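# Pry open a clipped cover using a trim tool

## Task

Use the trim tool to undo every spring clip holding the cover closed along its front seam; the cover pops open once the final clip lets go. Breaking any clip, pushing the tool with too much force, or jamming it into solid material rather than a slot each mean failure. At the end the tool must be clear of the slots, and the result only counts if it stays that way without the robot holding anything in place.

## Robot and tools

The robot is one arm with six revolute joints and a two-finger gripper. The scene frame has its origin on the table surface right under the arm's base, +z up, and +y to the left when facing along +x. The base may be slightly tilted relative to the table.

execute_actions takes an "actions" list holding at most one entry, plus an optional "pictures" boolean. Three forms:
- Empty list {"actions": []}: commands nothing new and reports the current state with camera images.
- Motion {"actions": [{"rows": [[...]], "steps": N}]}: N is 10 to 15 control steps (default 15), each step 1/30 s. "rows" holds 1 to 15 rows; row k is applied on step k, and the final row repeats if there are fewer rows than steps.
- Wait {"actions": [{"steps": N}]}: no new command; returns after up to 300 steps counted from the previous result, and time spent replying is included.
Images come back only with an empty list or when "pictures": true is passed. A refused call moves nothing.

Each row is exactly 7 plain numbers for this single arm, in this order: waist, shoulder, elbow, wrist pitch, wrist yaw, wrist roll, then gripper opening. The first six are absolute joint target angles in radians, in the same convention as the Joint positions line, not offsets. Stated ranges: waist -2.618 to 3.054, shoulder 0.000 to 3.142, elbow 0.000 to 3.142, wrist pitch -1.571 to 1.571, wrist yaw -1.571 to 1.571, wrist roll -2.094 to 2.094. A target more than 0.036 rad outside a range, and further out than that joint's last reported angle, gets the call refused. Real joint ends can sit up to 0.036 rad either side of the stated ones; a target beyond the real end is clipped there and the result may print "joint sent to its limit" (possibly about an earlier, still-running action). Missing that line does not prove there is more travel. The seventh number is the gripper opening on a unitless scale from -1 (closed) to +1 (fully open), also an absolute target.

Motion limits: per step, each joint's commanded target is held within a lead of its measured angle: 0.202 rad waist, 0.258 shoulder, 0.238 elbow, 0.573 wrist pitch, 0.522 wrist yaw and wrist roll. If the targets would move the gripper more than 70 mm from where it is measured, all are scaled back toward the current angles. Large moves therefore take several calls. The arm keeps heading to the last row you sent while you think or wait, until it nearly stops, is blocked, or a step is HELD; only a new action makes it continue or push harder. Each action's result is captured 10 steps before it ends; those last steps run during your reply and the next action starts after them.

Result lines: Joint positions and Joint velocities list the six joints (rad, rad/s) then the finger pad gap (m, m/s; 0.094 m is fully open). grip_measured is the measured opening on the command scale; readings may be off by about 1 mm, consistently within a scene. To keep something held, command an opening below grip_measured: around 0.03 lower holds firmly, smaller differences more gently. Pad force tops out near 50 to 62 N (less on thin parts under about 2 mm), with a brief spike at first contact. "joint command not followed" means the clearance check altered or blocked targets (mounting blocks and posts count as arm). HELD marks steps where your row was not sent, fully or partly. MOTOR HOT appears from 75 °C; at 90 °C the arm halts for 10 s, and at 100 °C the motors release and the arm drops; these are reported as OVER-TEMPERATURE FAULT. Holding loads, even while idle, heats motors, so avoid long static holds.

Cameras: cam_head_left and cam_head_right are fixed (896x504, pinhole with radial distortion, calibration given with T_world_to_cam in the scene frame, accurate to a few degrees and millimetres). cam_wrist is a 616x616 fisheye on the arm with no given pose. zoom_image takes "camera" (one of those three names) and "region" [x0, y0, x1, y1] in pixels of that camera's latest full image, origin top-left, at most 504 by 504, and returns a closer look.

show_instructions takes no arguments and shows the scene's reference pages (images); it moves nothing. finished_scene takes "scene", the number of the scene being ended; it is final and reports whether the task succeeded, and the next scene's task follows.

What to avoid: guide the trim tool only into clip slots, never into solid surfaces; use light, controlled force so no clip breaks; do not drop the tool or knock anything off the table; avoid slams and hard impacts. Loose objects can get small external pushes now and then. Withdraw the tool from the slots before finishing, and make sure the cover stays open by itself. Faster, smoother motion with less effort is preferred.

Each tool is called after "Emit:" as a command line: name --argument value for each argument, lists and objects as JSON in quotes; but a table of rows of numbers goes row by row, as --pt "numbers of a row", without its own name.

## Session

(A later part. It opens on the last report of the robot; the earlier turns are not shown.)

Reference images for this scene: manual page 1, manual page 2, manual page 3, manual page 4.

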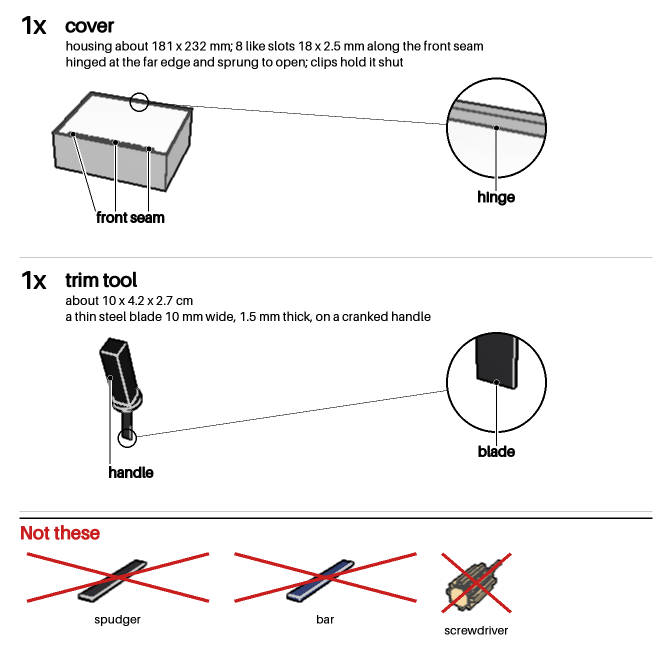

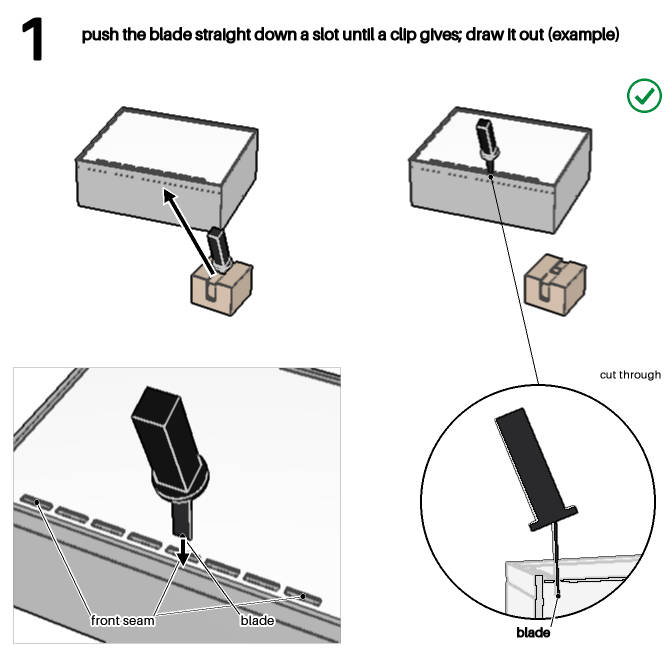

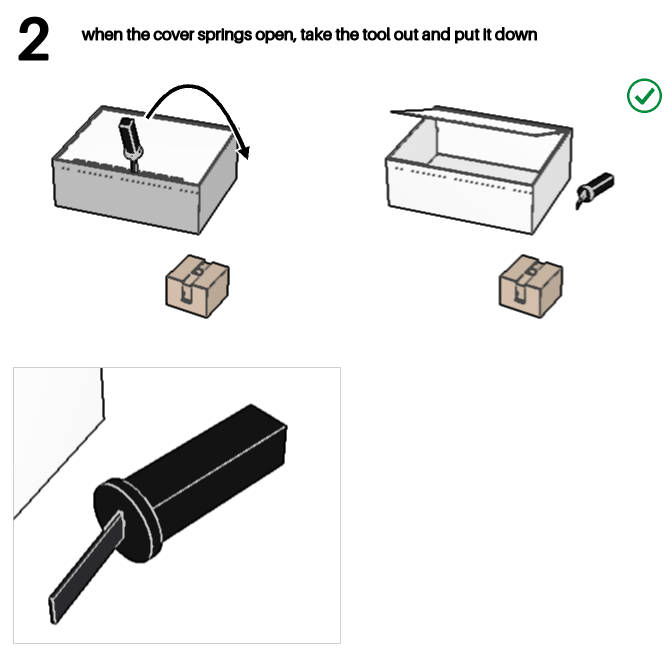

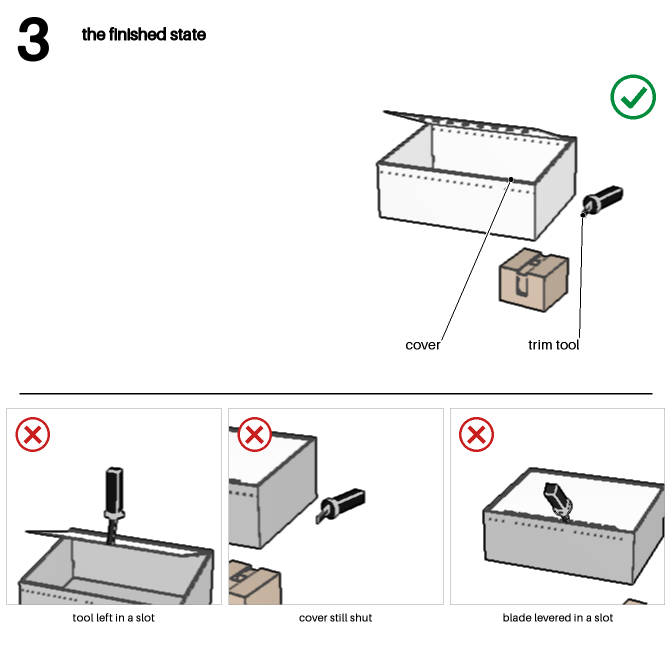

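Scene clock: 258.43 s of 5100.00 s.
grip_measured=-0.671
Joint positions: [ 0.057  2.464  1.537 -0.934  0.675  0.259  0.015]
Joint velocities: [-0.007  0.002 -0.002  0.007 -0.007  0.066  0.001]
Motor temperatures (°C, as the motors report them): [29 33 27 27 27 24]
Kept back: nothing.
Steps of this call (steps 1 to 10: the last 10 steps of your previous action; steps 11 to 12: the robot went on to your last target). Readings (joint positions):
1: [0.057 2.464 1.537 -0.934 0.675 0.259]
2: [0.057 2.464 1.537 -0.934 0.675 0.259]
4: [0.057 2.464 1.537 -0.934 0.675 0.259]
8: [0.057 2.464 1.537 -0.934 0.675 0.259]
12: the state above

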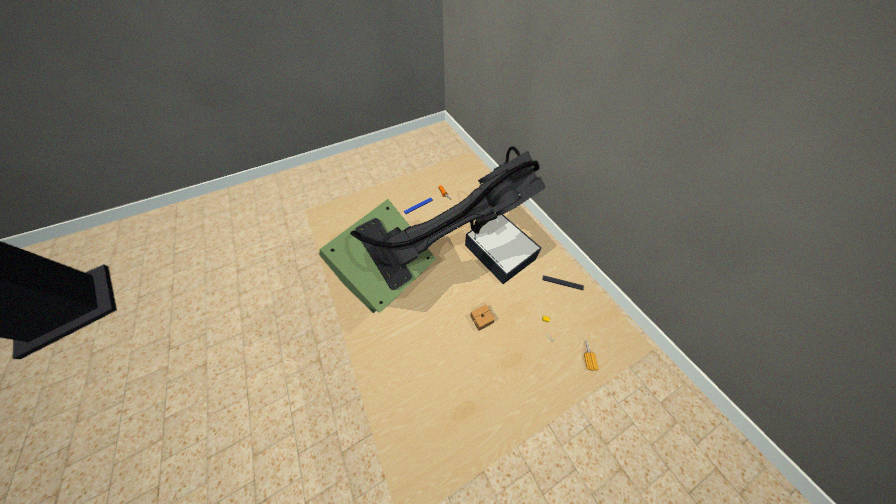

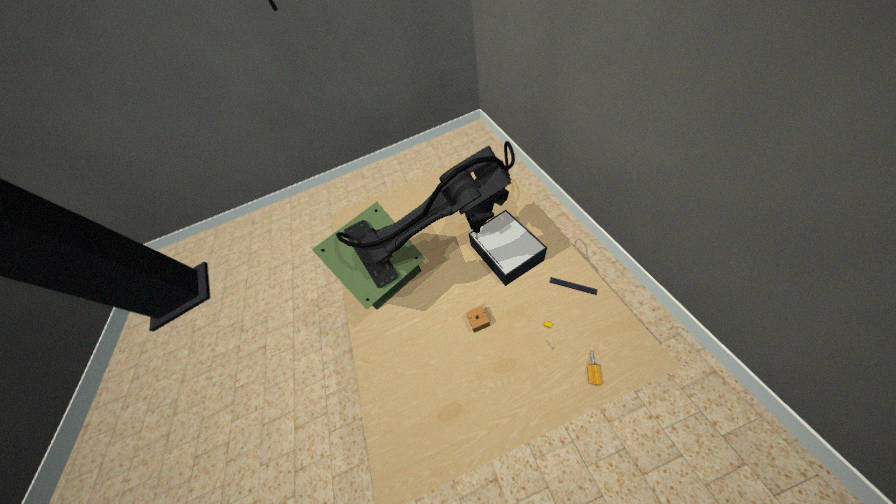

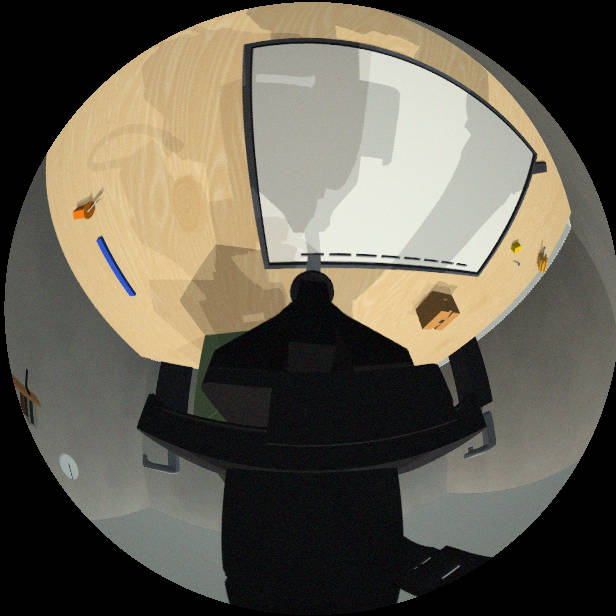

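Emit:
execute_actions --actions '[{"rows":[[0.042,2.492,1.550,-0.900,0.668,0.250,-0.715],[0.041,2.494,1.550,-0.900,0.668,0.250,-0.715],[0.041,2.494,1.550,-0.905,0.668,0.250,-0.715],[0.067,2.475,1.550,-0.925,0.668,0.250,-0.715]],"steps":12}]'

Emit:
execute_actions --actions '[{"steps":12}]' --pictures true

Emit:
zoom_image --camera "cam_wrist" --region '[285, 235, 335, 275]'

Scene clock: 259.07 s of 5100.00 s.
grip_measured=-0.671
Joint positions: [ 0.053  2.467  1.537 -0.929  0.675  0.259  0.015]
Joint velocities: [-0.081  0.061 -0.002  0.081  0.007  0.007 -0.   ]
Motor temperatures (°C, as the motors report them): [29 33 27 27 27 24]
Steps of this call (steps 1 to 15: the robot went on to your last target; steps 16 to 17: nothing new was sent; steps 18 to 19: the first 2 steps of this action). Readings (joint positions):
18: [0.056 2.466 1.537 -0.932 0.675 0.259]
19: the state above

Scene clock: 259.47 s of 5100.00 s.
grip_measured=-0.671
Joint positions: [ 0.049  2.471  1.537 -0.926  0.675  0.258  0.015]
Joint velocities: [ 0.002  0.002  0.007 -0.051  0.051 -0.037  0.   ]
Motor temperatures (°C, as the motors report them): [29 33 27 27 27 24]
Kept back: nothing.
Steps of this call (steps 1 to 10: the last 10 steps of your previous action; steps 11 to 12: the robot went on to your last target). Readings (joint positions):
1: [0.050 2.470 1.537 -0.928 0.675 0.259]
2: [0.049 2.470 1.537 -0.927 0.675 0.258]
4: [0.049 2.471 1.537 -0.926 0.675 0.258]
8: [0.049 2.471 1.537 -0.926 0.675 0.258]
12: the state above

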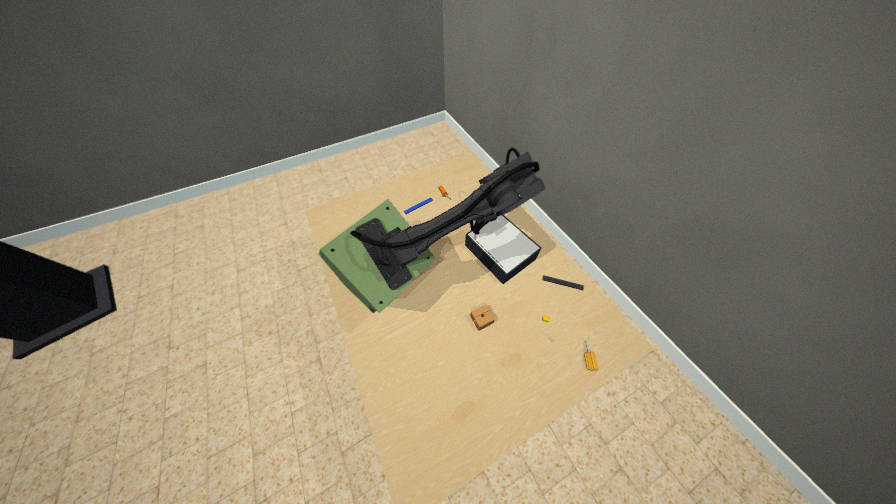

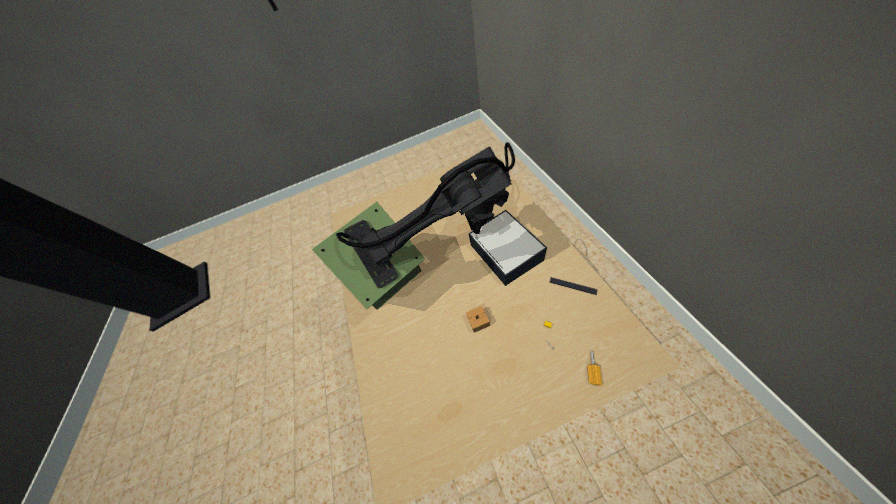

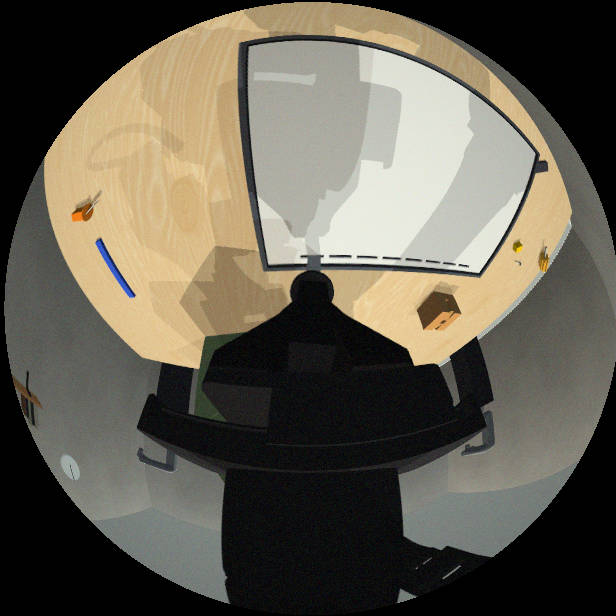

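Region (285, 235, 335, 275) of cam_wrist's 616x616 image, scaled by 10.080, with more detail than that image has; it fills the top 403 rows of this view, and the rest is white.

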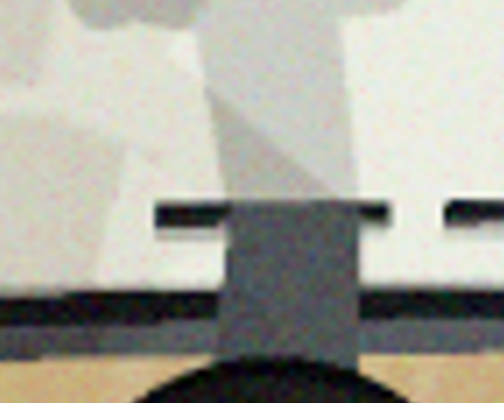

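Emit:
execute_actions --actions '[{"rows":[[0.040,2.495,1.550,-0.892,0.668,0.250,-0.715],[0.038,2.499,1.550,-0.892,0.668,0.250,-0.715],[0.038,2.499,1.550,-0.895,0.668,0.250,-0.715],[0.062,2.482,1.550,-0.916,0.668,0.250,-0.715]],"steps":12}]'

Emit:
execute_actions --actions '[{"steps":12}]' --pictures true

Emit:
zoom_image --camera "cam_wrist" --region '[285, 235, 335, 275]'

Scene clock: 260.83 s of 5100.00 s.
grip_measured=-0.671
Joint positions: [ 0.047  2.472  1.537 -0.923  0.675  0.258  0.015]
Joint velocities: [-0.056  0.037  0.002 -0.051  0.022 -0.037  0.   ]
Motor temperatures (°C, as the motors report them): [29 33 27 27 27 24]
Steps of this call (steps 1 to 15: the robot went on to your last target; steps 16 to 39: nothing new was sent; steps 40 to 41: the first 2 steps of this action). Readings (joint positions):
40: [0.049 2.471 1.537 -0.925 0.675 0.258]
41: the state above

Scene clock: 261.23 s of 5100.00 s.
grip_measured=-0.671
Joint positions: [ 0.045  2.474  1.537 -0.919  0.675  0.258  0.015]
Joint velocities: [ 0.002 -0.002  0.002  0.007 -0.051 -0.066 -0.   ]
Motor temperatures (°C, as the motors report them): [29 33 27 27 27 24]
Kept back: nothing.
Steps of this call (steps 1 to 10: the last 10 steps of your previous action; steps 11 to 12: the robot went on to your last target). Readings (joint positions):
1: [0.045 2.474 1.537 -0.921 0.675 0.258]
2: [0.045 2.474 1.537 -0.919 0.675 0.258]
4: [0.045 2.474 1.537 -0.919 0.675 0.258]
8: [0.045 2.474 1.537 -0.919 0.675 0.258]
12: the state above

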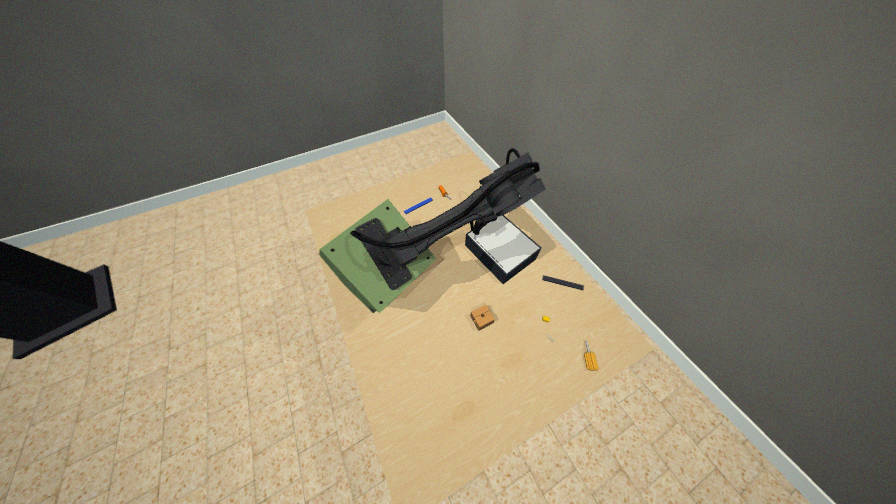

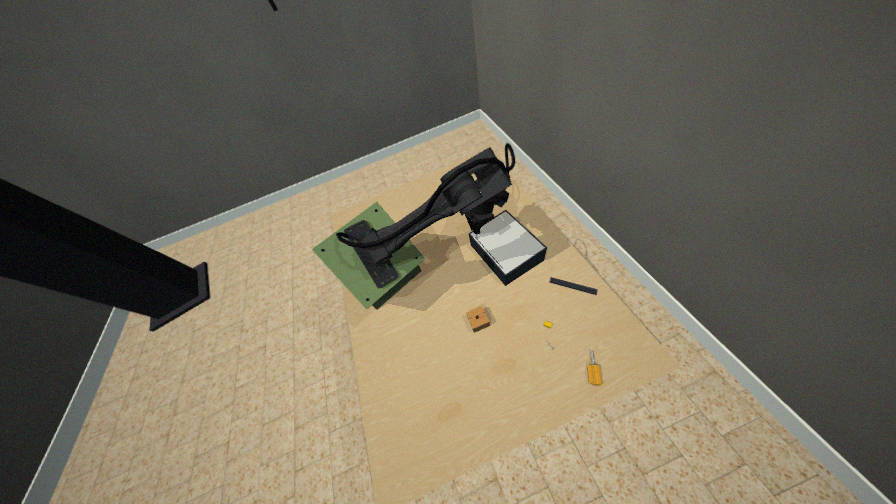

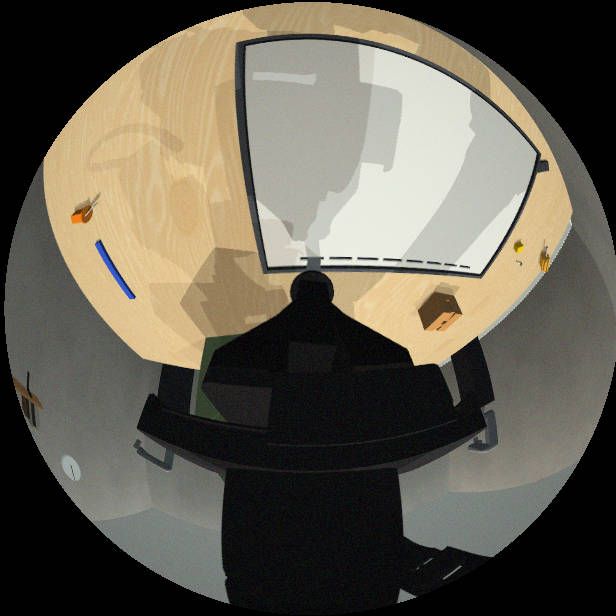

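Region (285, 235, 335, 275) of cam_wrist's 616x616 image, scaled by 10.080, with more detail than that image has; it fills the top 403 rows of this view, and the rest is white.

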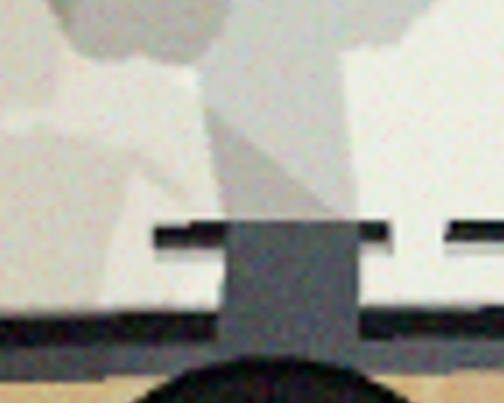

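Emit:
execute_actions --actions '[{"rows":[[0.032,2.502,1.550,-0.888,0.668,0.250,-0.715],[0.030,2.505,1.550,-0.888,0.668,0.250,-0.715],[0.030,2.505,1.550,-0.888,0.668,0.250,-0.715],[0.030,2.505,1.550,-0.905,0.668,0.250,-0.715],[0.056,2.487,1.550,-0.911,0.668,0.250,-0.715]],"steps":13}]'

Emit:
execute_actions --actions '[{"steps":12}]' --pictures true

Emit:
zoom_image --camera "cam_wrist" --region '[285, 235, 335, 275]'

Scene clock: 261.80 s of 5100.00 s.
grip_measured=-0.671
Joint positions: [ 0.041  2.478  1.537 -0.915  0.675  0.257  0.015]
Joint velocities: [-0.022  0.002 -0.002 -0.095  0.007 -0.022  0.001]
Motor temperatures (°C, as the motors report them): [29 33 27 27 27 24]
Steps of this call (steps 1 to 14: the robot went on to your last target; steps 15 to 17: the first 3 steps of this action). Readings (joint positions):
15: [0.044 2.475 1.537 -0.918 0.675 0.258]
16: [0.043 2.477 1.537 -0.917 0.675 0.258]
17: the state above

Scene clock: 262.20 s of 5100.00 s.
grip_measured=-0.671
Joint positions: [ 0.042  2.478  1.537 -0.915  0.675  0.253  0.015]
Joint velocities: [-0.012 -0.012 -0.012  0.022  0.022 -0.022 -0.001]
Motor temperatures (°C, as the motors report them): [29 33 27 27 27 24]
Kept back: nothing.
Steps of this call (steps 1 to 10: the last 10 steps of your previous action; steps 11 to 12: the robot went on to your last target). Readings (joint positions):
1: [0.041 2.478 1.537 -0.915 0.675 0.256]
2: [0.041 2.478 1.537 -0.915 0.675 0.255]
4: [0.042 2.478 1.537 -0.915 0.675 0.254]
8: [0.042 2.478 1.537 -0.915 0.675 0.253]
12: the state above

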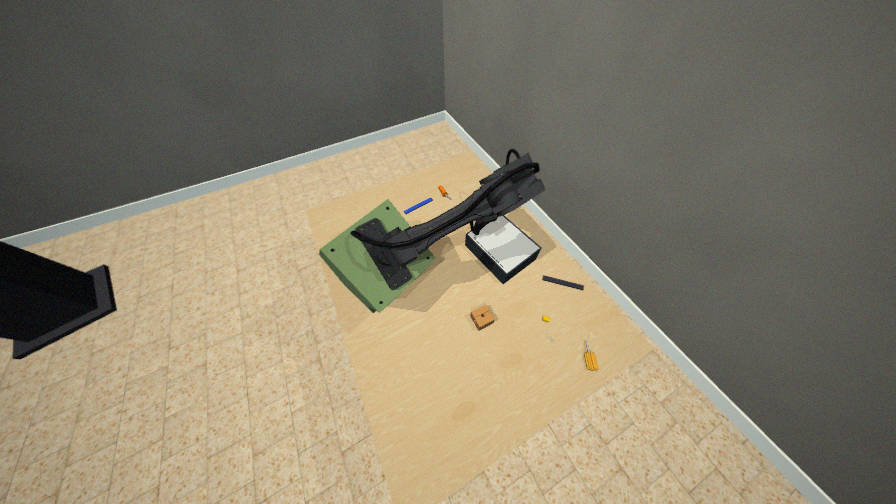

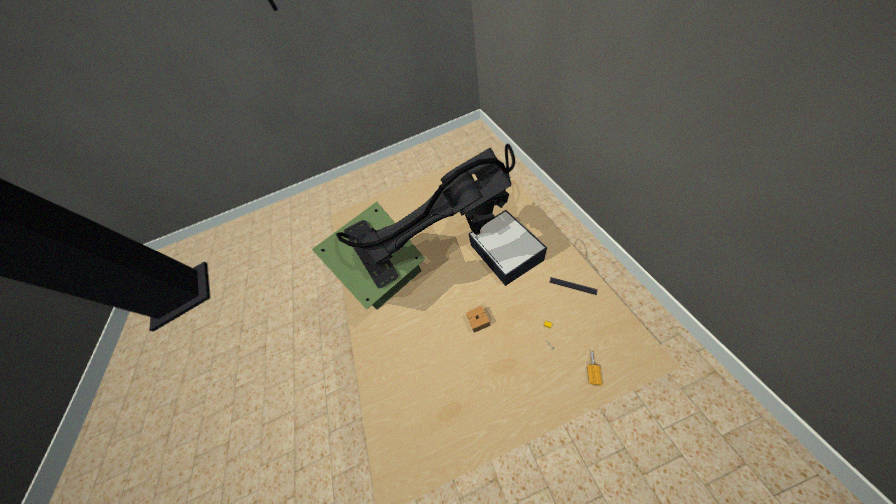

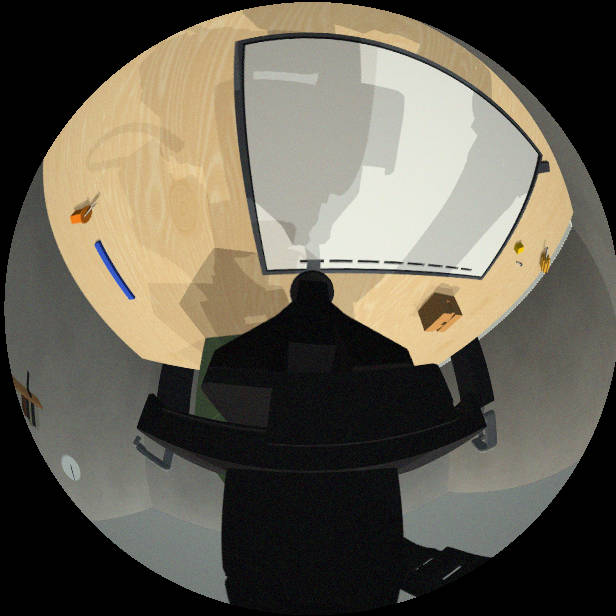

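Region (285, 235, 335, 275) of cam_wrist's 616x616 image, scaled by 10.080, with more detail than that image has; it fills the top 403 rows of this view, and the rest is white.

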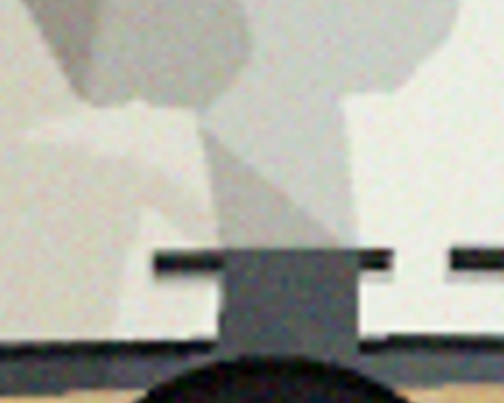

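Stall at ≈248. Press step.

Emit:
execute_actions --actions '[{"rows":[[0.027,2.506,1.550,-0.885,0.668,0.246,-0.715],[0.024,2.510,1.550,-0.885,0.668,0.246,-0.715],[0.020,2.516,1.550,-0.885,0.668,0.246,-0.715],[0.016,2.522,1.550,-0.885,0.668,0.246,-0.715],[0.013,2.526,1.550,-0.885,0.668,0.246,-0.715],[0.052,2.490,1.550,-0.908,0.668,0.246,-0.715]],"steps":14}]'

Emit:
execute_actions --actions '[{"steps":10}]' --pictures true

Emit:
zoom_image --camera "cam_wrist" --region '[285, 235, 335, 275]'

Scene clock: 262.80 s of 5100.00 s.
grip_measured=-0.671
Joint positions: [ 0.04   2.478  1.537 -0.915  0.674  0.25   0.015]
Joint velocities: [-0.012 -0.007 -0.007 -0.007 -0.051 -0.037  0.001]
Motor temperatures (°C, as the motors report them): [29 33 27 27 27 24]
Steps of this call (steps 1 to 14: the robot went on to your last target; steps 15 to 18: the first 4 steps of this action). Readings (joint positions):
15: [0.041 2.478 1.537 -0.915 0.675 0.252]
16: [0.041 2.478 1.537 -0.915 0.675 0.251]
18: the state above

Scene clock: 263.13 s of 5100.00 s.
grip_measured=-0.671
Joint positions: [ 0.041  2.479  1.537 -0.915  0.676  0.249  0.015]
Joint velocities: [ 0.002  0.002 -0.017 -0.051  0.037 -0.007  0.   ]
Motor temperatures (°C, as the motors report them): [29 33 27 27 27 24]
Kept back: nothing.
Steps of this call (steps 1 to 10: the last 10 steps of your previous action). Readings (joint positions):
1: [0.040 2.479 1.537 -0.915 0.674 0.249]
2: [0.040 2.479 1.537 -0.915 0.674 0.249]
4: [0.041 2.479 1.537 -0.915 0.676 0.249]
8: [0.041 2.479 1.537 -0.915 0.676 0.249]
10: the state above

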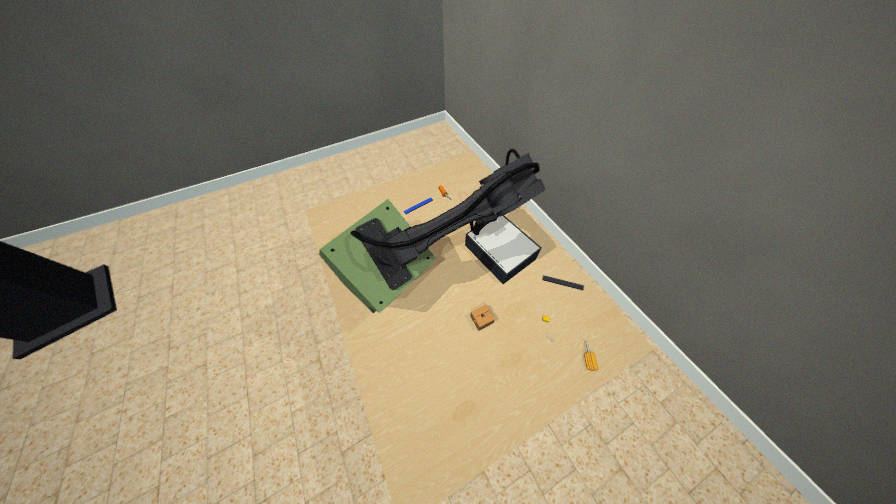

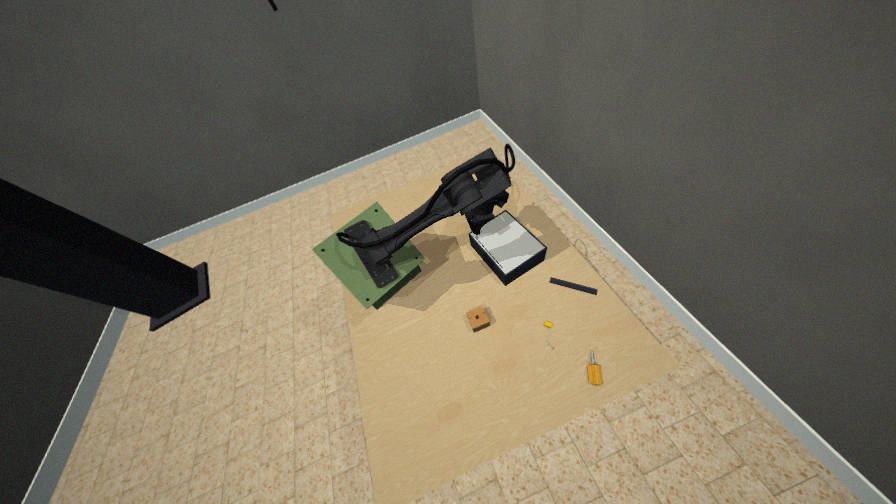

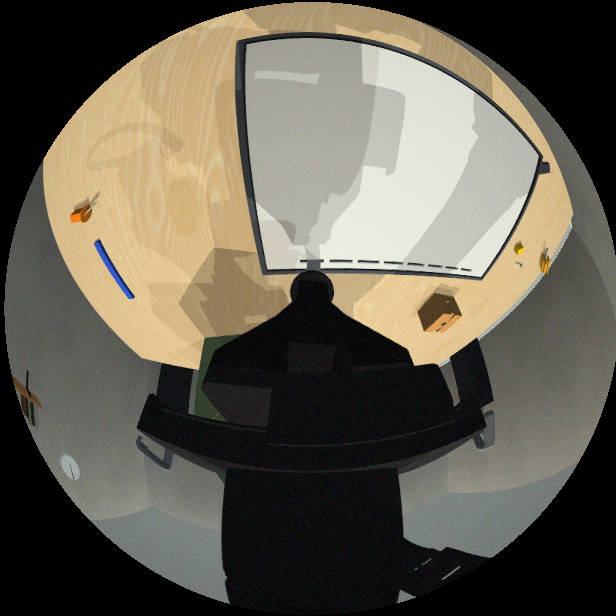

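Region (285, 235, 335, 275) of cam_wrist's 616x616 image, scaled by 10.080, with more detail than that image has; it fills the top 403 rows of this view, and the rest is white.

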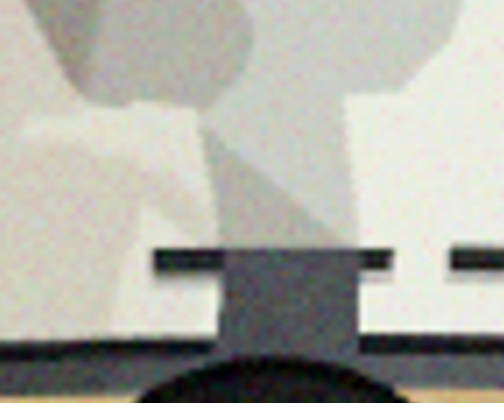

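Emit:
execute_actions --actions '[{"rows":[[0.024,2.511,1.550,-0.885,0.668,0.244,-0.715],[0.020,2.516,1.550,-0.885,0.668,0.244,-0.715],[0.017,2.520,1.550,-0.885,0.668,0.244,-0.715],[0.015,2.523,1.550,-0.885,0.668,0.244,-0.715],[0.014,2.525,1.550,-0.885,0.668,0.244,-0.715],[0.014,2.525,1.550,-0.885,0.668,0.244,-0.715],[0.014,2.525,1.550,-0.885,0.668,0.244,-0.715],[0.014,2.525,1.550,-0.885,0.668,0.244,-0.715],[0.052,2.491,1.550,-0.908,0.668,0.244,-0.715]],"steps":15}]'

Emit:
execute_actions --actions '[{"steps":10}]' --pictures true

Emit:
zoom_image --camera "cam_wrist" --region '[285, 235, 335, 275]'

Scene clock: 263.97 s of 5100.00 s.
grip_measured=-0.671
Joint positions: [ 0.04   2.479  1.537 -0.914  0.675  0.246  0.015]
Joint velocities: [-0.012 -0.007  0.007  0.022 -0.007 -0.095 -0.   ]
Motor temperatures (°C, as the motors report them): [29 33 27 27 27 24]
Steps of this call (steps 1 to 15: the robot went on to your last target; steps 16 to 20: nothing new was sent; steps 21 to 25: the first 5 steps of this action). Readings (joint positions):
21: [0.041 2.479 1.537 -0.914 0.676 0.248]
22: [0.040 2.479 1.537 -0.914 0.676 0.247]
24: [0.040 2.479 1.537 -0.914 0.675 0.247]
25: the state above

Scene clock: 264.30 s of 5100.00 s.
grip_measured=-0.671
Joint positions: [ 0.041  2.479  1.537 -0.914  0.676  0.246  0.015]
Joint velocities: [ 0.002 -0.017 -0.002 -0.037 -0.051 -0.037 -0.   ]
Motor temperatures (°C, as the motors report them): [29 33 27 27 27 24]
Kept back: nothing.
Steps of this call (steps 1 to 10: the last 10 steps of your previous action). Readings (joint positions):
1: [0.040 2.479 1.537 -0.914 0.675 0.246]
2: [0.040 2.479 1.537 -0.914 0.675 0.246]
4: [0.041 2.479 1.537 -0.914 0.675 0.246]
8: [0.041 2.479 1.537 -0.914 0.676 0.246]
10: the state above

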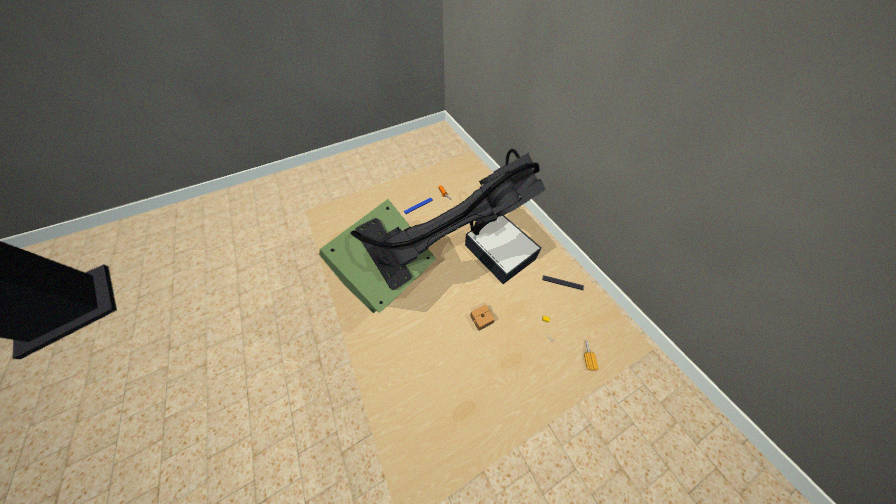

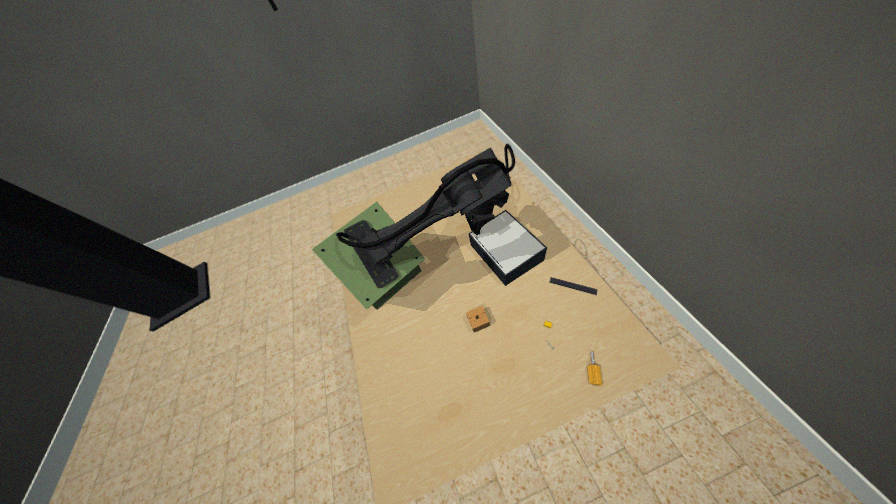

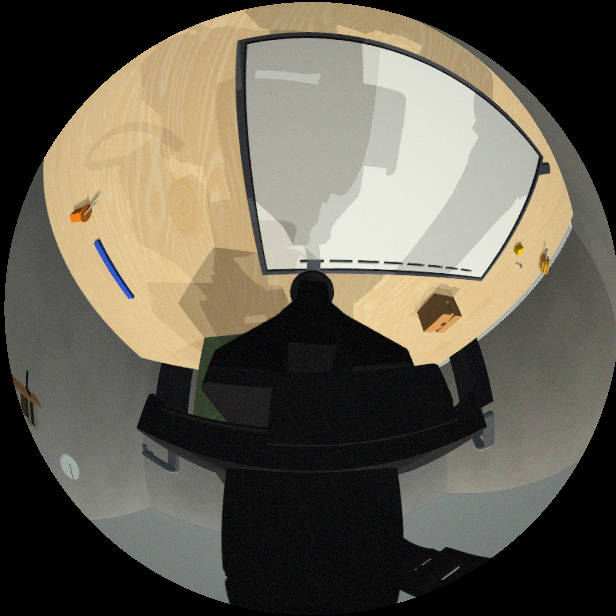

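Region (285, 235, 335, 275) of cam_wrist's 616x616 image, scaled by 10.080, with more detail than that image has; it fills the top 403 rows of this view, and the rest is white.

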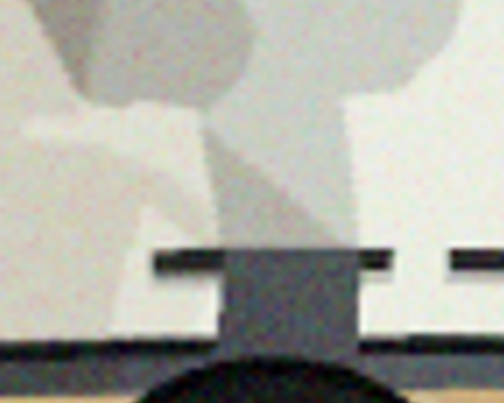

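Emit:
show_instructions

Reference images for this scene: manual page 1, manual page 2, manual page 3, manual page 4.

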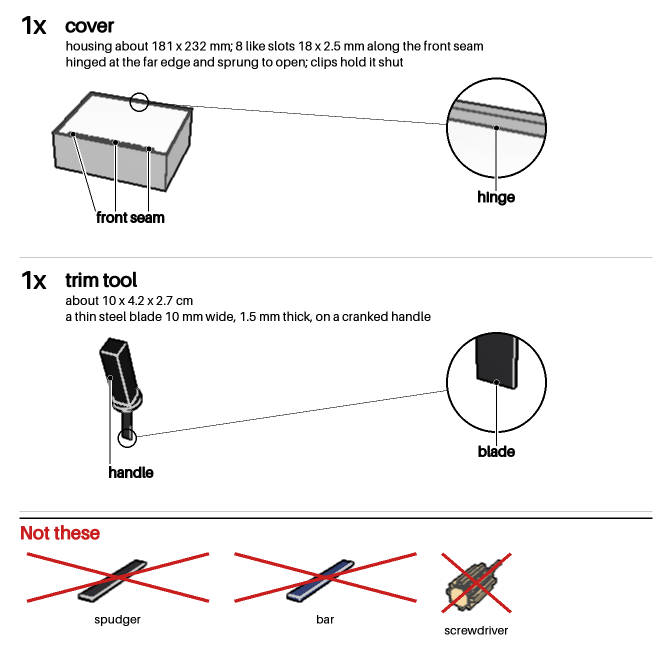

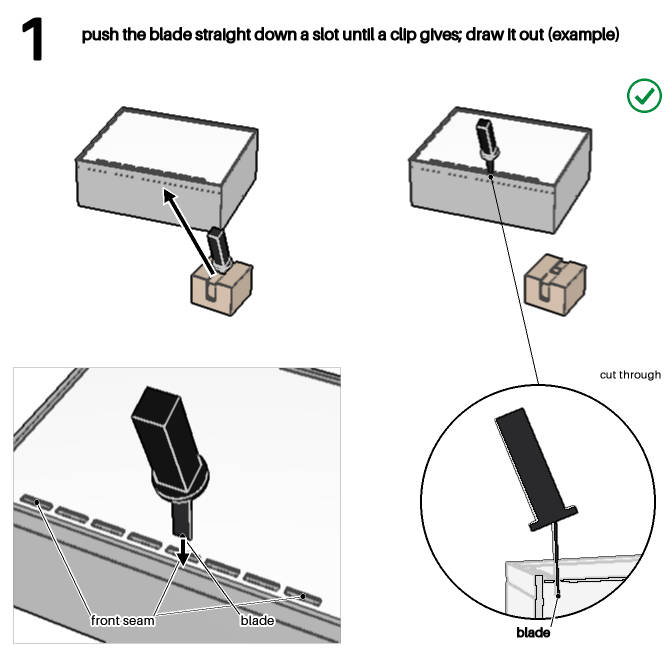

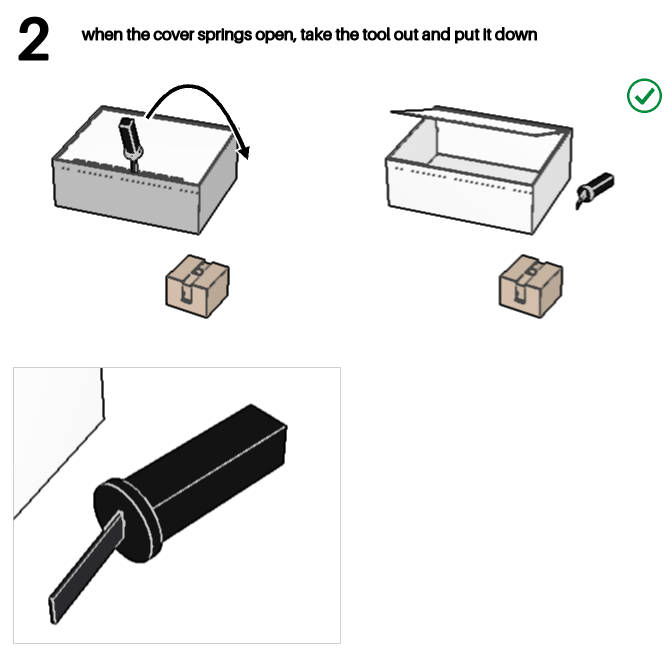

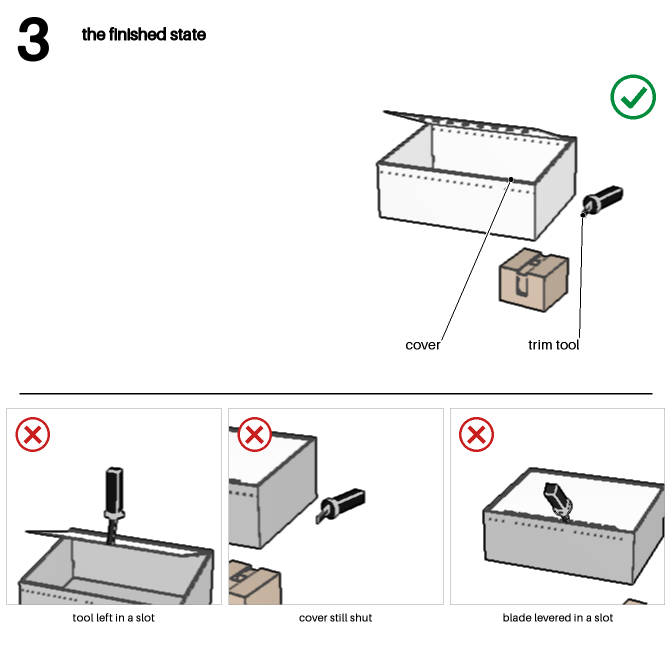

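Emit:
execute_actions --actions '[{"rows":[[0.022,2.514,1.550,-0.882,0.668,0.244,-0.715],[0.018,2.520,1.550,-0.882,0.668,0.244,-0.715],[0.015,2.524,1.550,-0.882,0.668,0.244,-0.715],[0.012,2.528,1.550,-0.882,0.668,0.244,-0.715],[0.010,2.531,1.550,-0.882,0.668,0.244,-0.715],[0.009,2.533,1.550,-0.882,0.668,0.244,-0.715],[0.008,2.535,1.550,-0.882,0.668,0.244,-0.715],[0.008,2.535,1.550,-0.882,0.668,0.244,-0.715],[0.008,2.535,1.550,-0.882,0.668,0.244,-0.715],[0.052,2.491,1.550,-0.908,0.668,0.244,-0.715]],"steps":15}]'

Emit:
execute_actions --actions '[{"steps":10}]' --pictures true

Emit:
zoom_image --camera "cam_wrist" --region '[285, 235, 335, 275]'

Scene clock: 266.40 s of 5100.00 s.
grip_measured=-0.671
Joint positions: [ 0.039  2.48   1.537 -0.914  0.675  0.246  0.015]
Joint velocities: [ 0.007  0.017 -0.012 -0.037 -0.022  0.022 -0.   ]
Motor temperatures (°C, as the motors report them): [29 33 27 27 27 24]
Steps of this call (steps 1 to 15: the robot went on to your last target; steps 16 to 58: nothing new was sent; steps 59 to 63: the first 5 steps of this action). Readings (joint positions):
59: [0.041 2.479 1.537 -0.914 0.676 0.246]
60: [0.040 2.479 1.537 -0.914 0.676 0.246]
62: [0.039 2.479 1.537 -0.914 0.675 0.246]
63: the state above

Scene clock: 266.73 s of 5100.00 s.
grip_measured=-0.671
Joint positions: [ 0.043  2.482  1.537 -0.913  0.68   0.246  0.015]
Joint velocities: [ 0.002 -0.012  0.012  0.007  0.022  0.022 -0.   ]
Motor temperatures (°C, as the motors report them): [29 33 27 27 27 24]
Kept back: nothing.
Steps of this call (steps 1 to 10: the last 10 steps of your previous action). Readings (joint positions):
1: [0.039 2.481 1.537 -0.914 0.675 0.246]
2: [0.039 2.482 1.537 -0.913 0.675 0.246]
4: [0.039 2.482 1.537 -0.913 0.676 0.246]
8: [0.043 2.482 1.537 -0.913 0.680 0.246]
10: the state above

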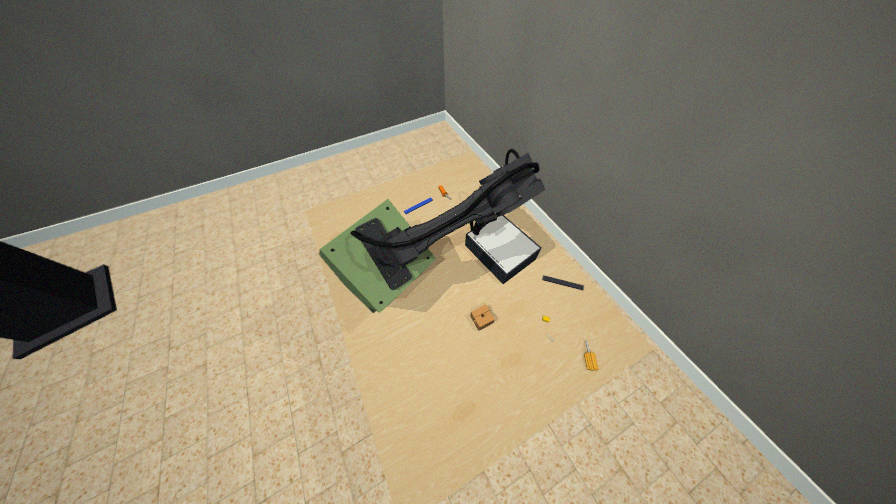

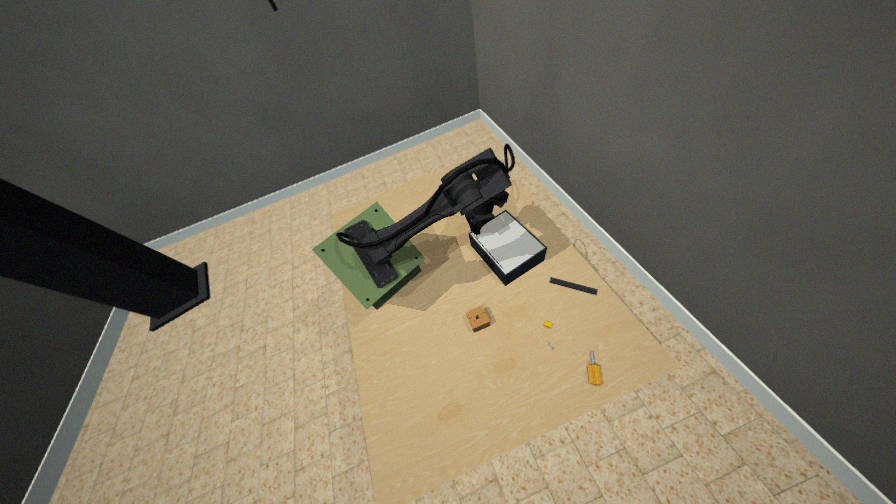

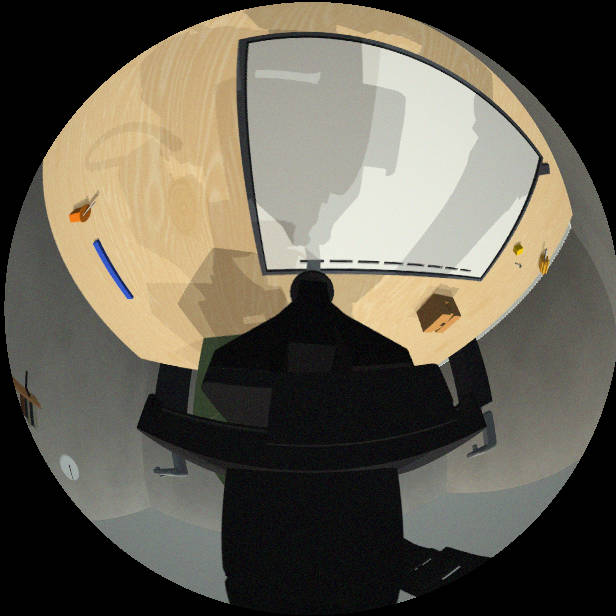

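Region (285, 235, 335, 275) of cam_wrist's 616x616 image, scaled by 10.080, with more detail than that image has; it fills the top 403 rows of this view, and the rest is white.

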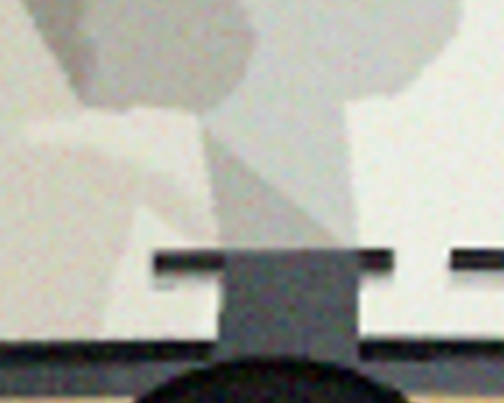

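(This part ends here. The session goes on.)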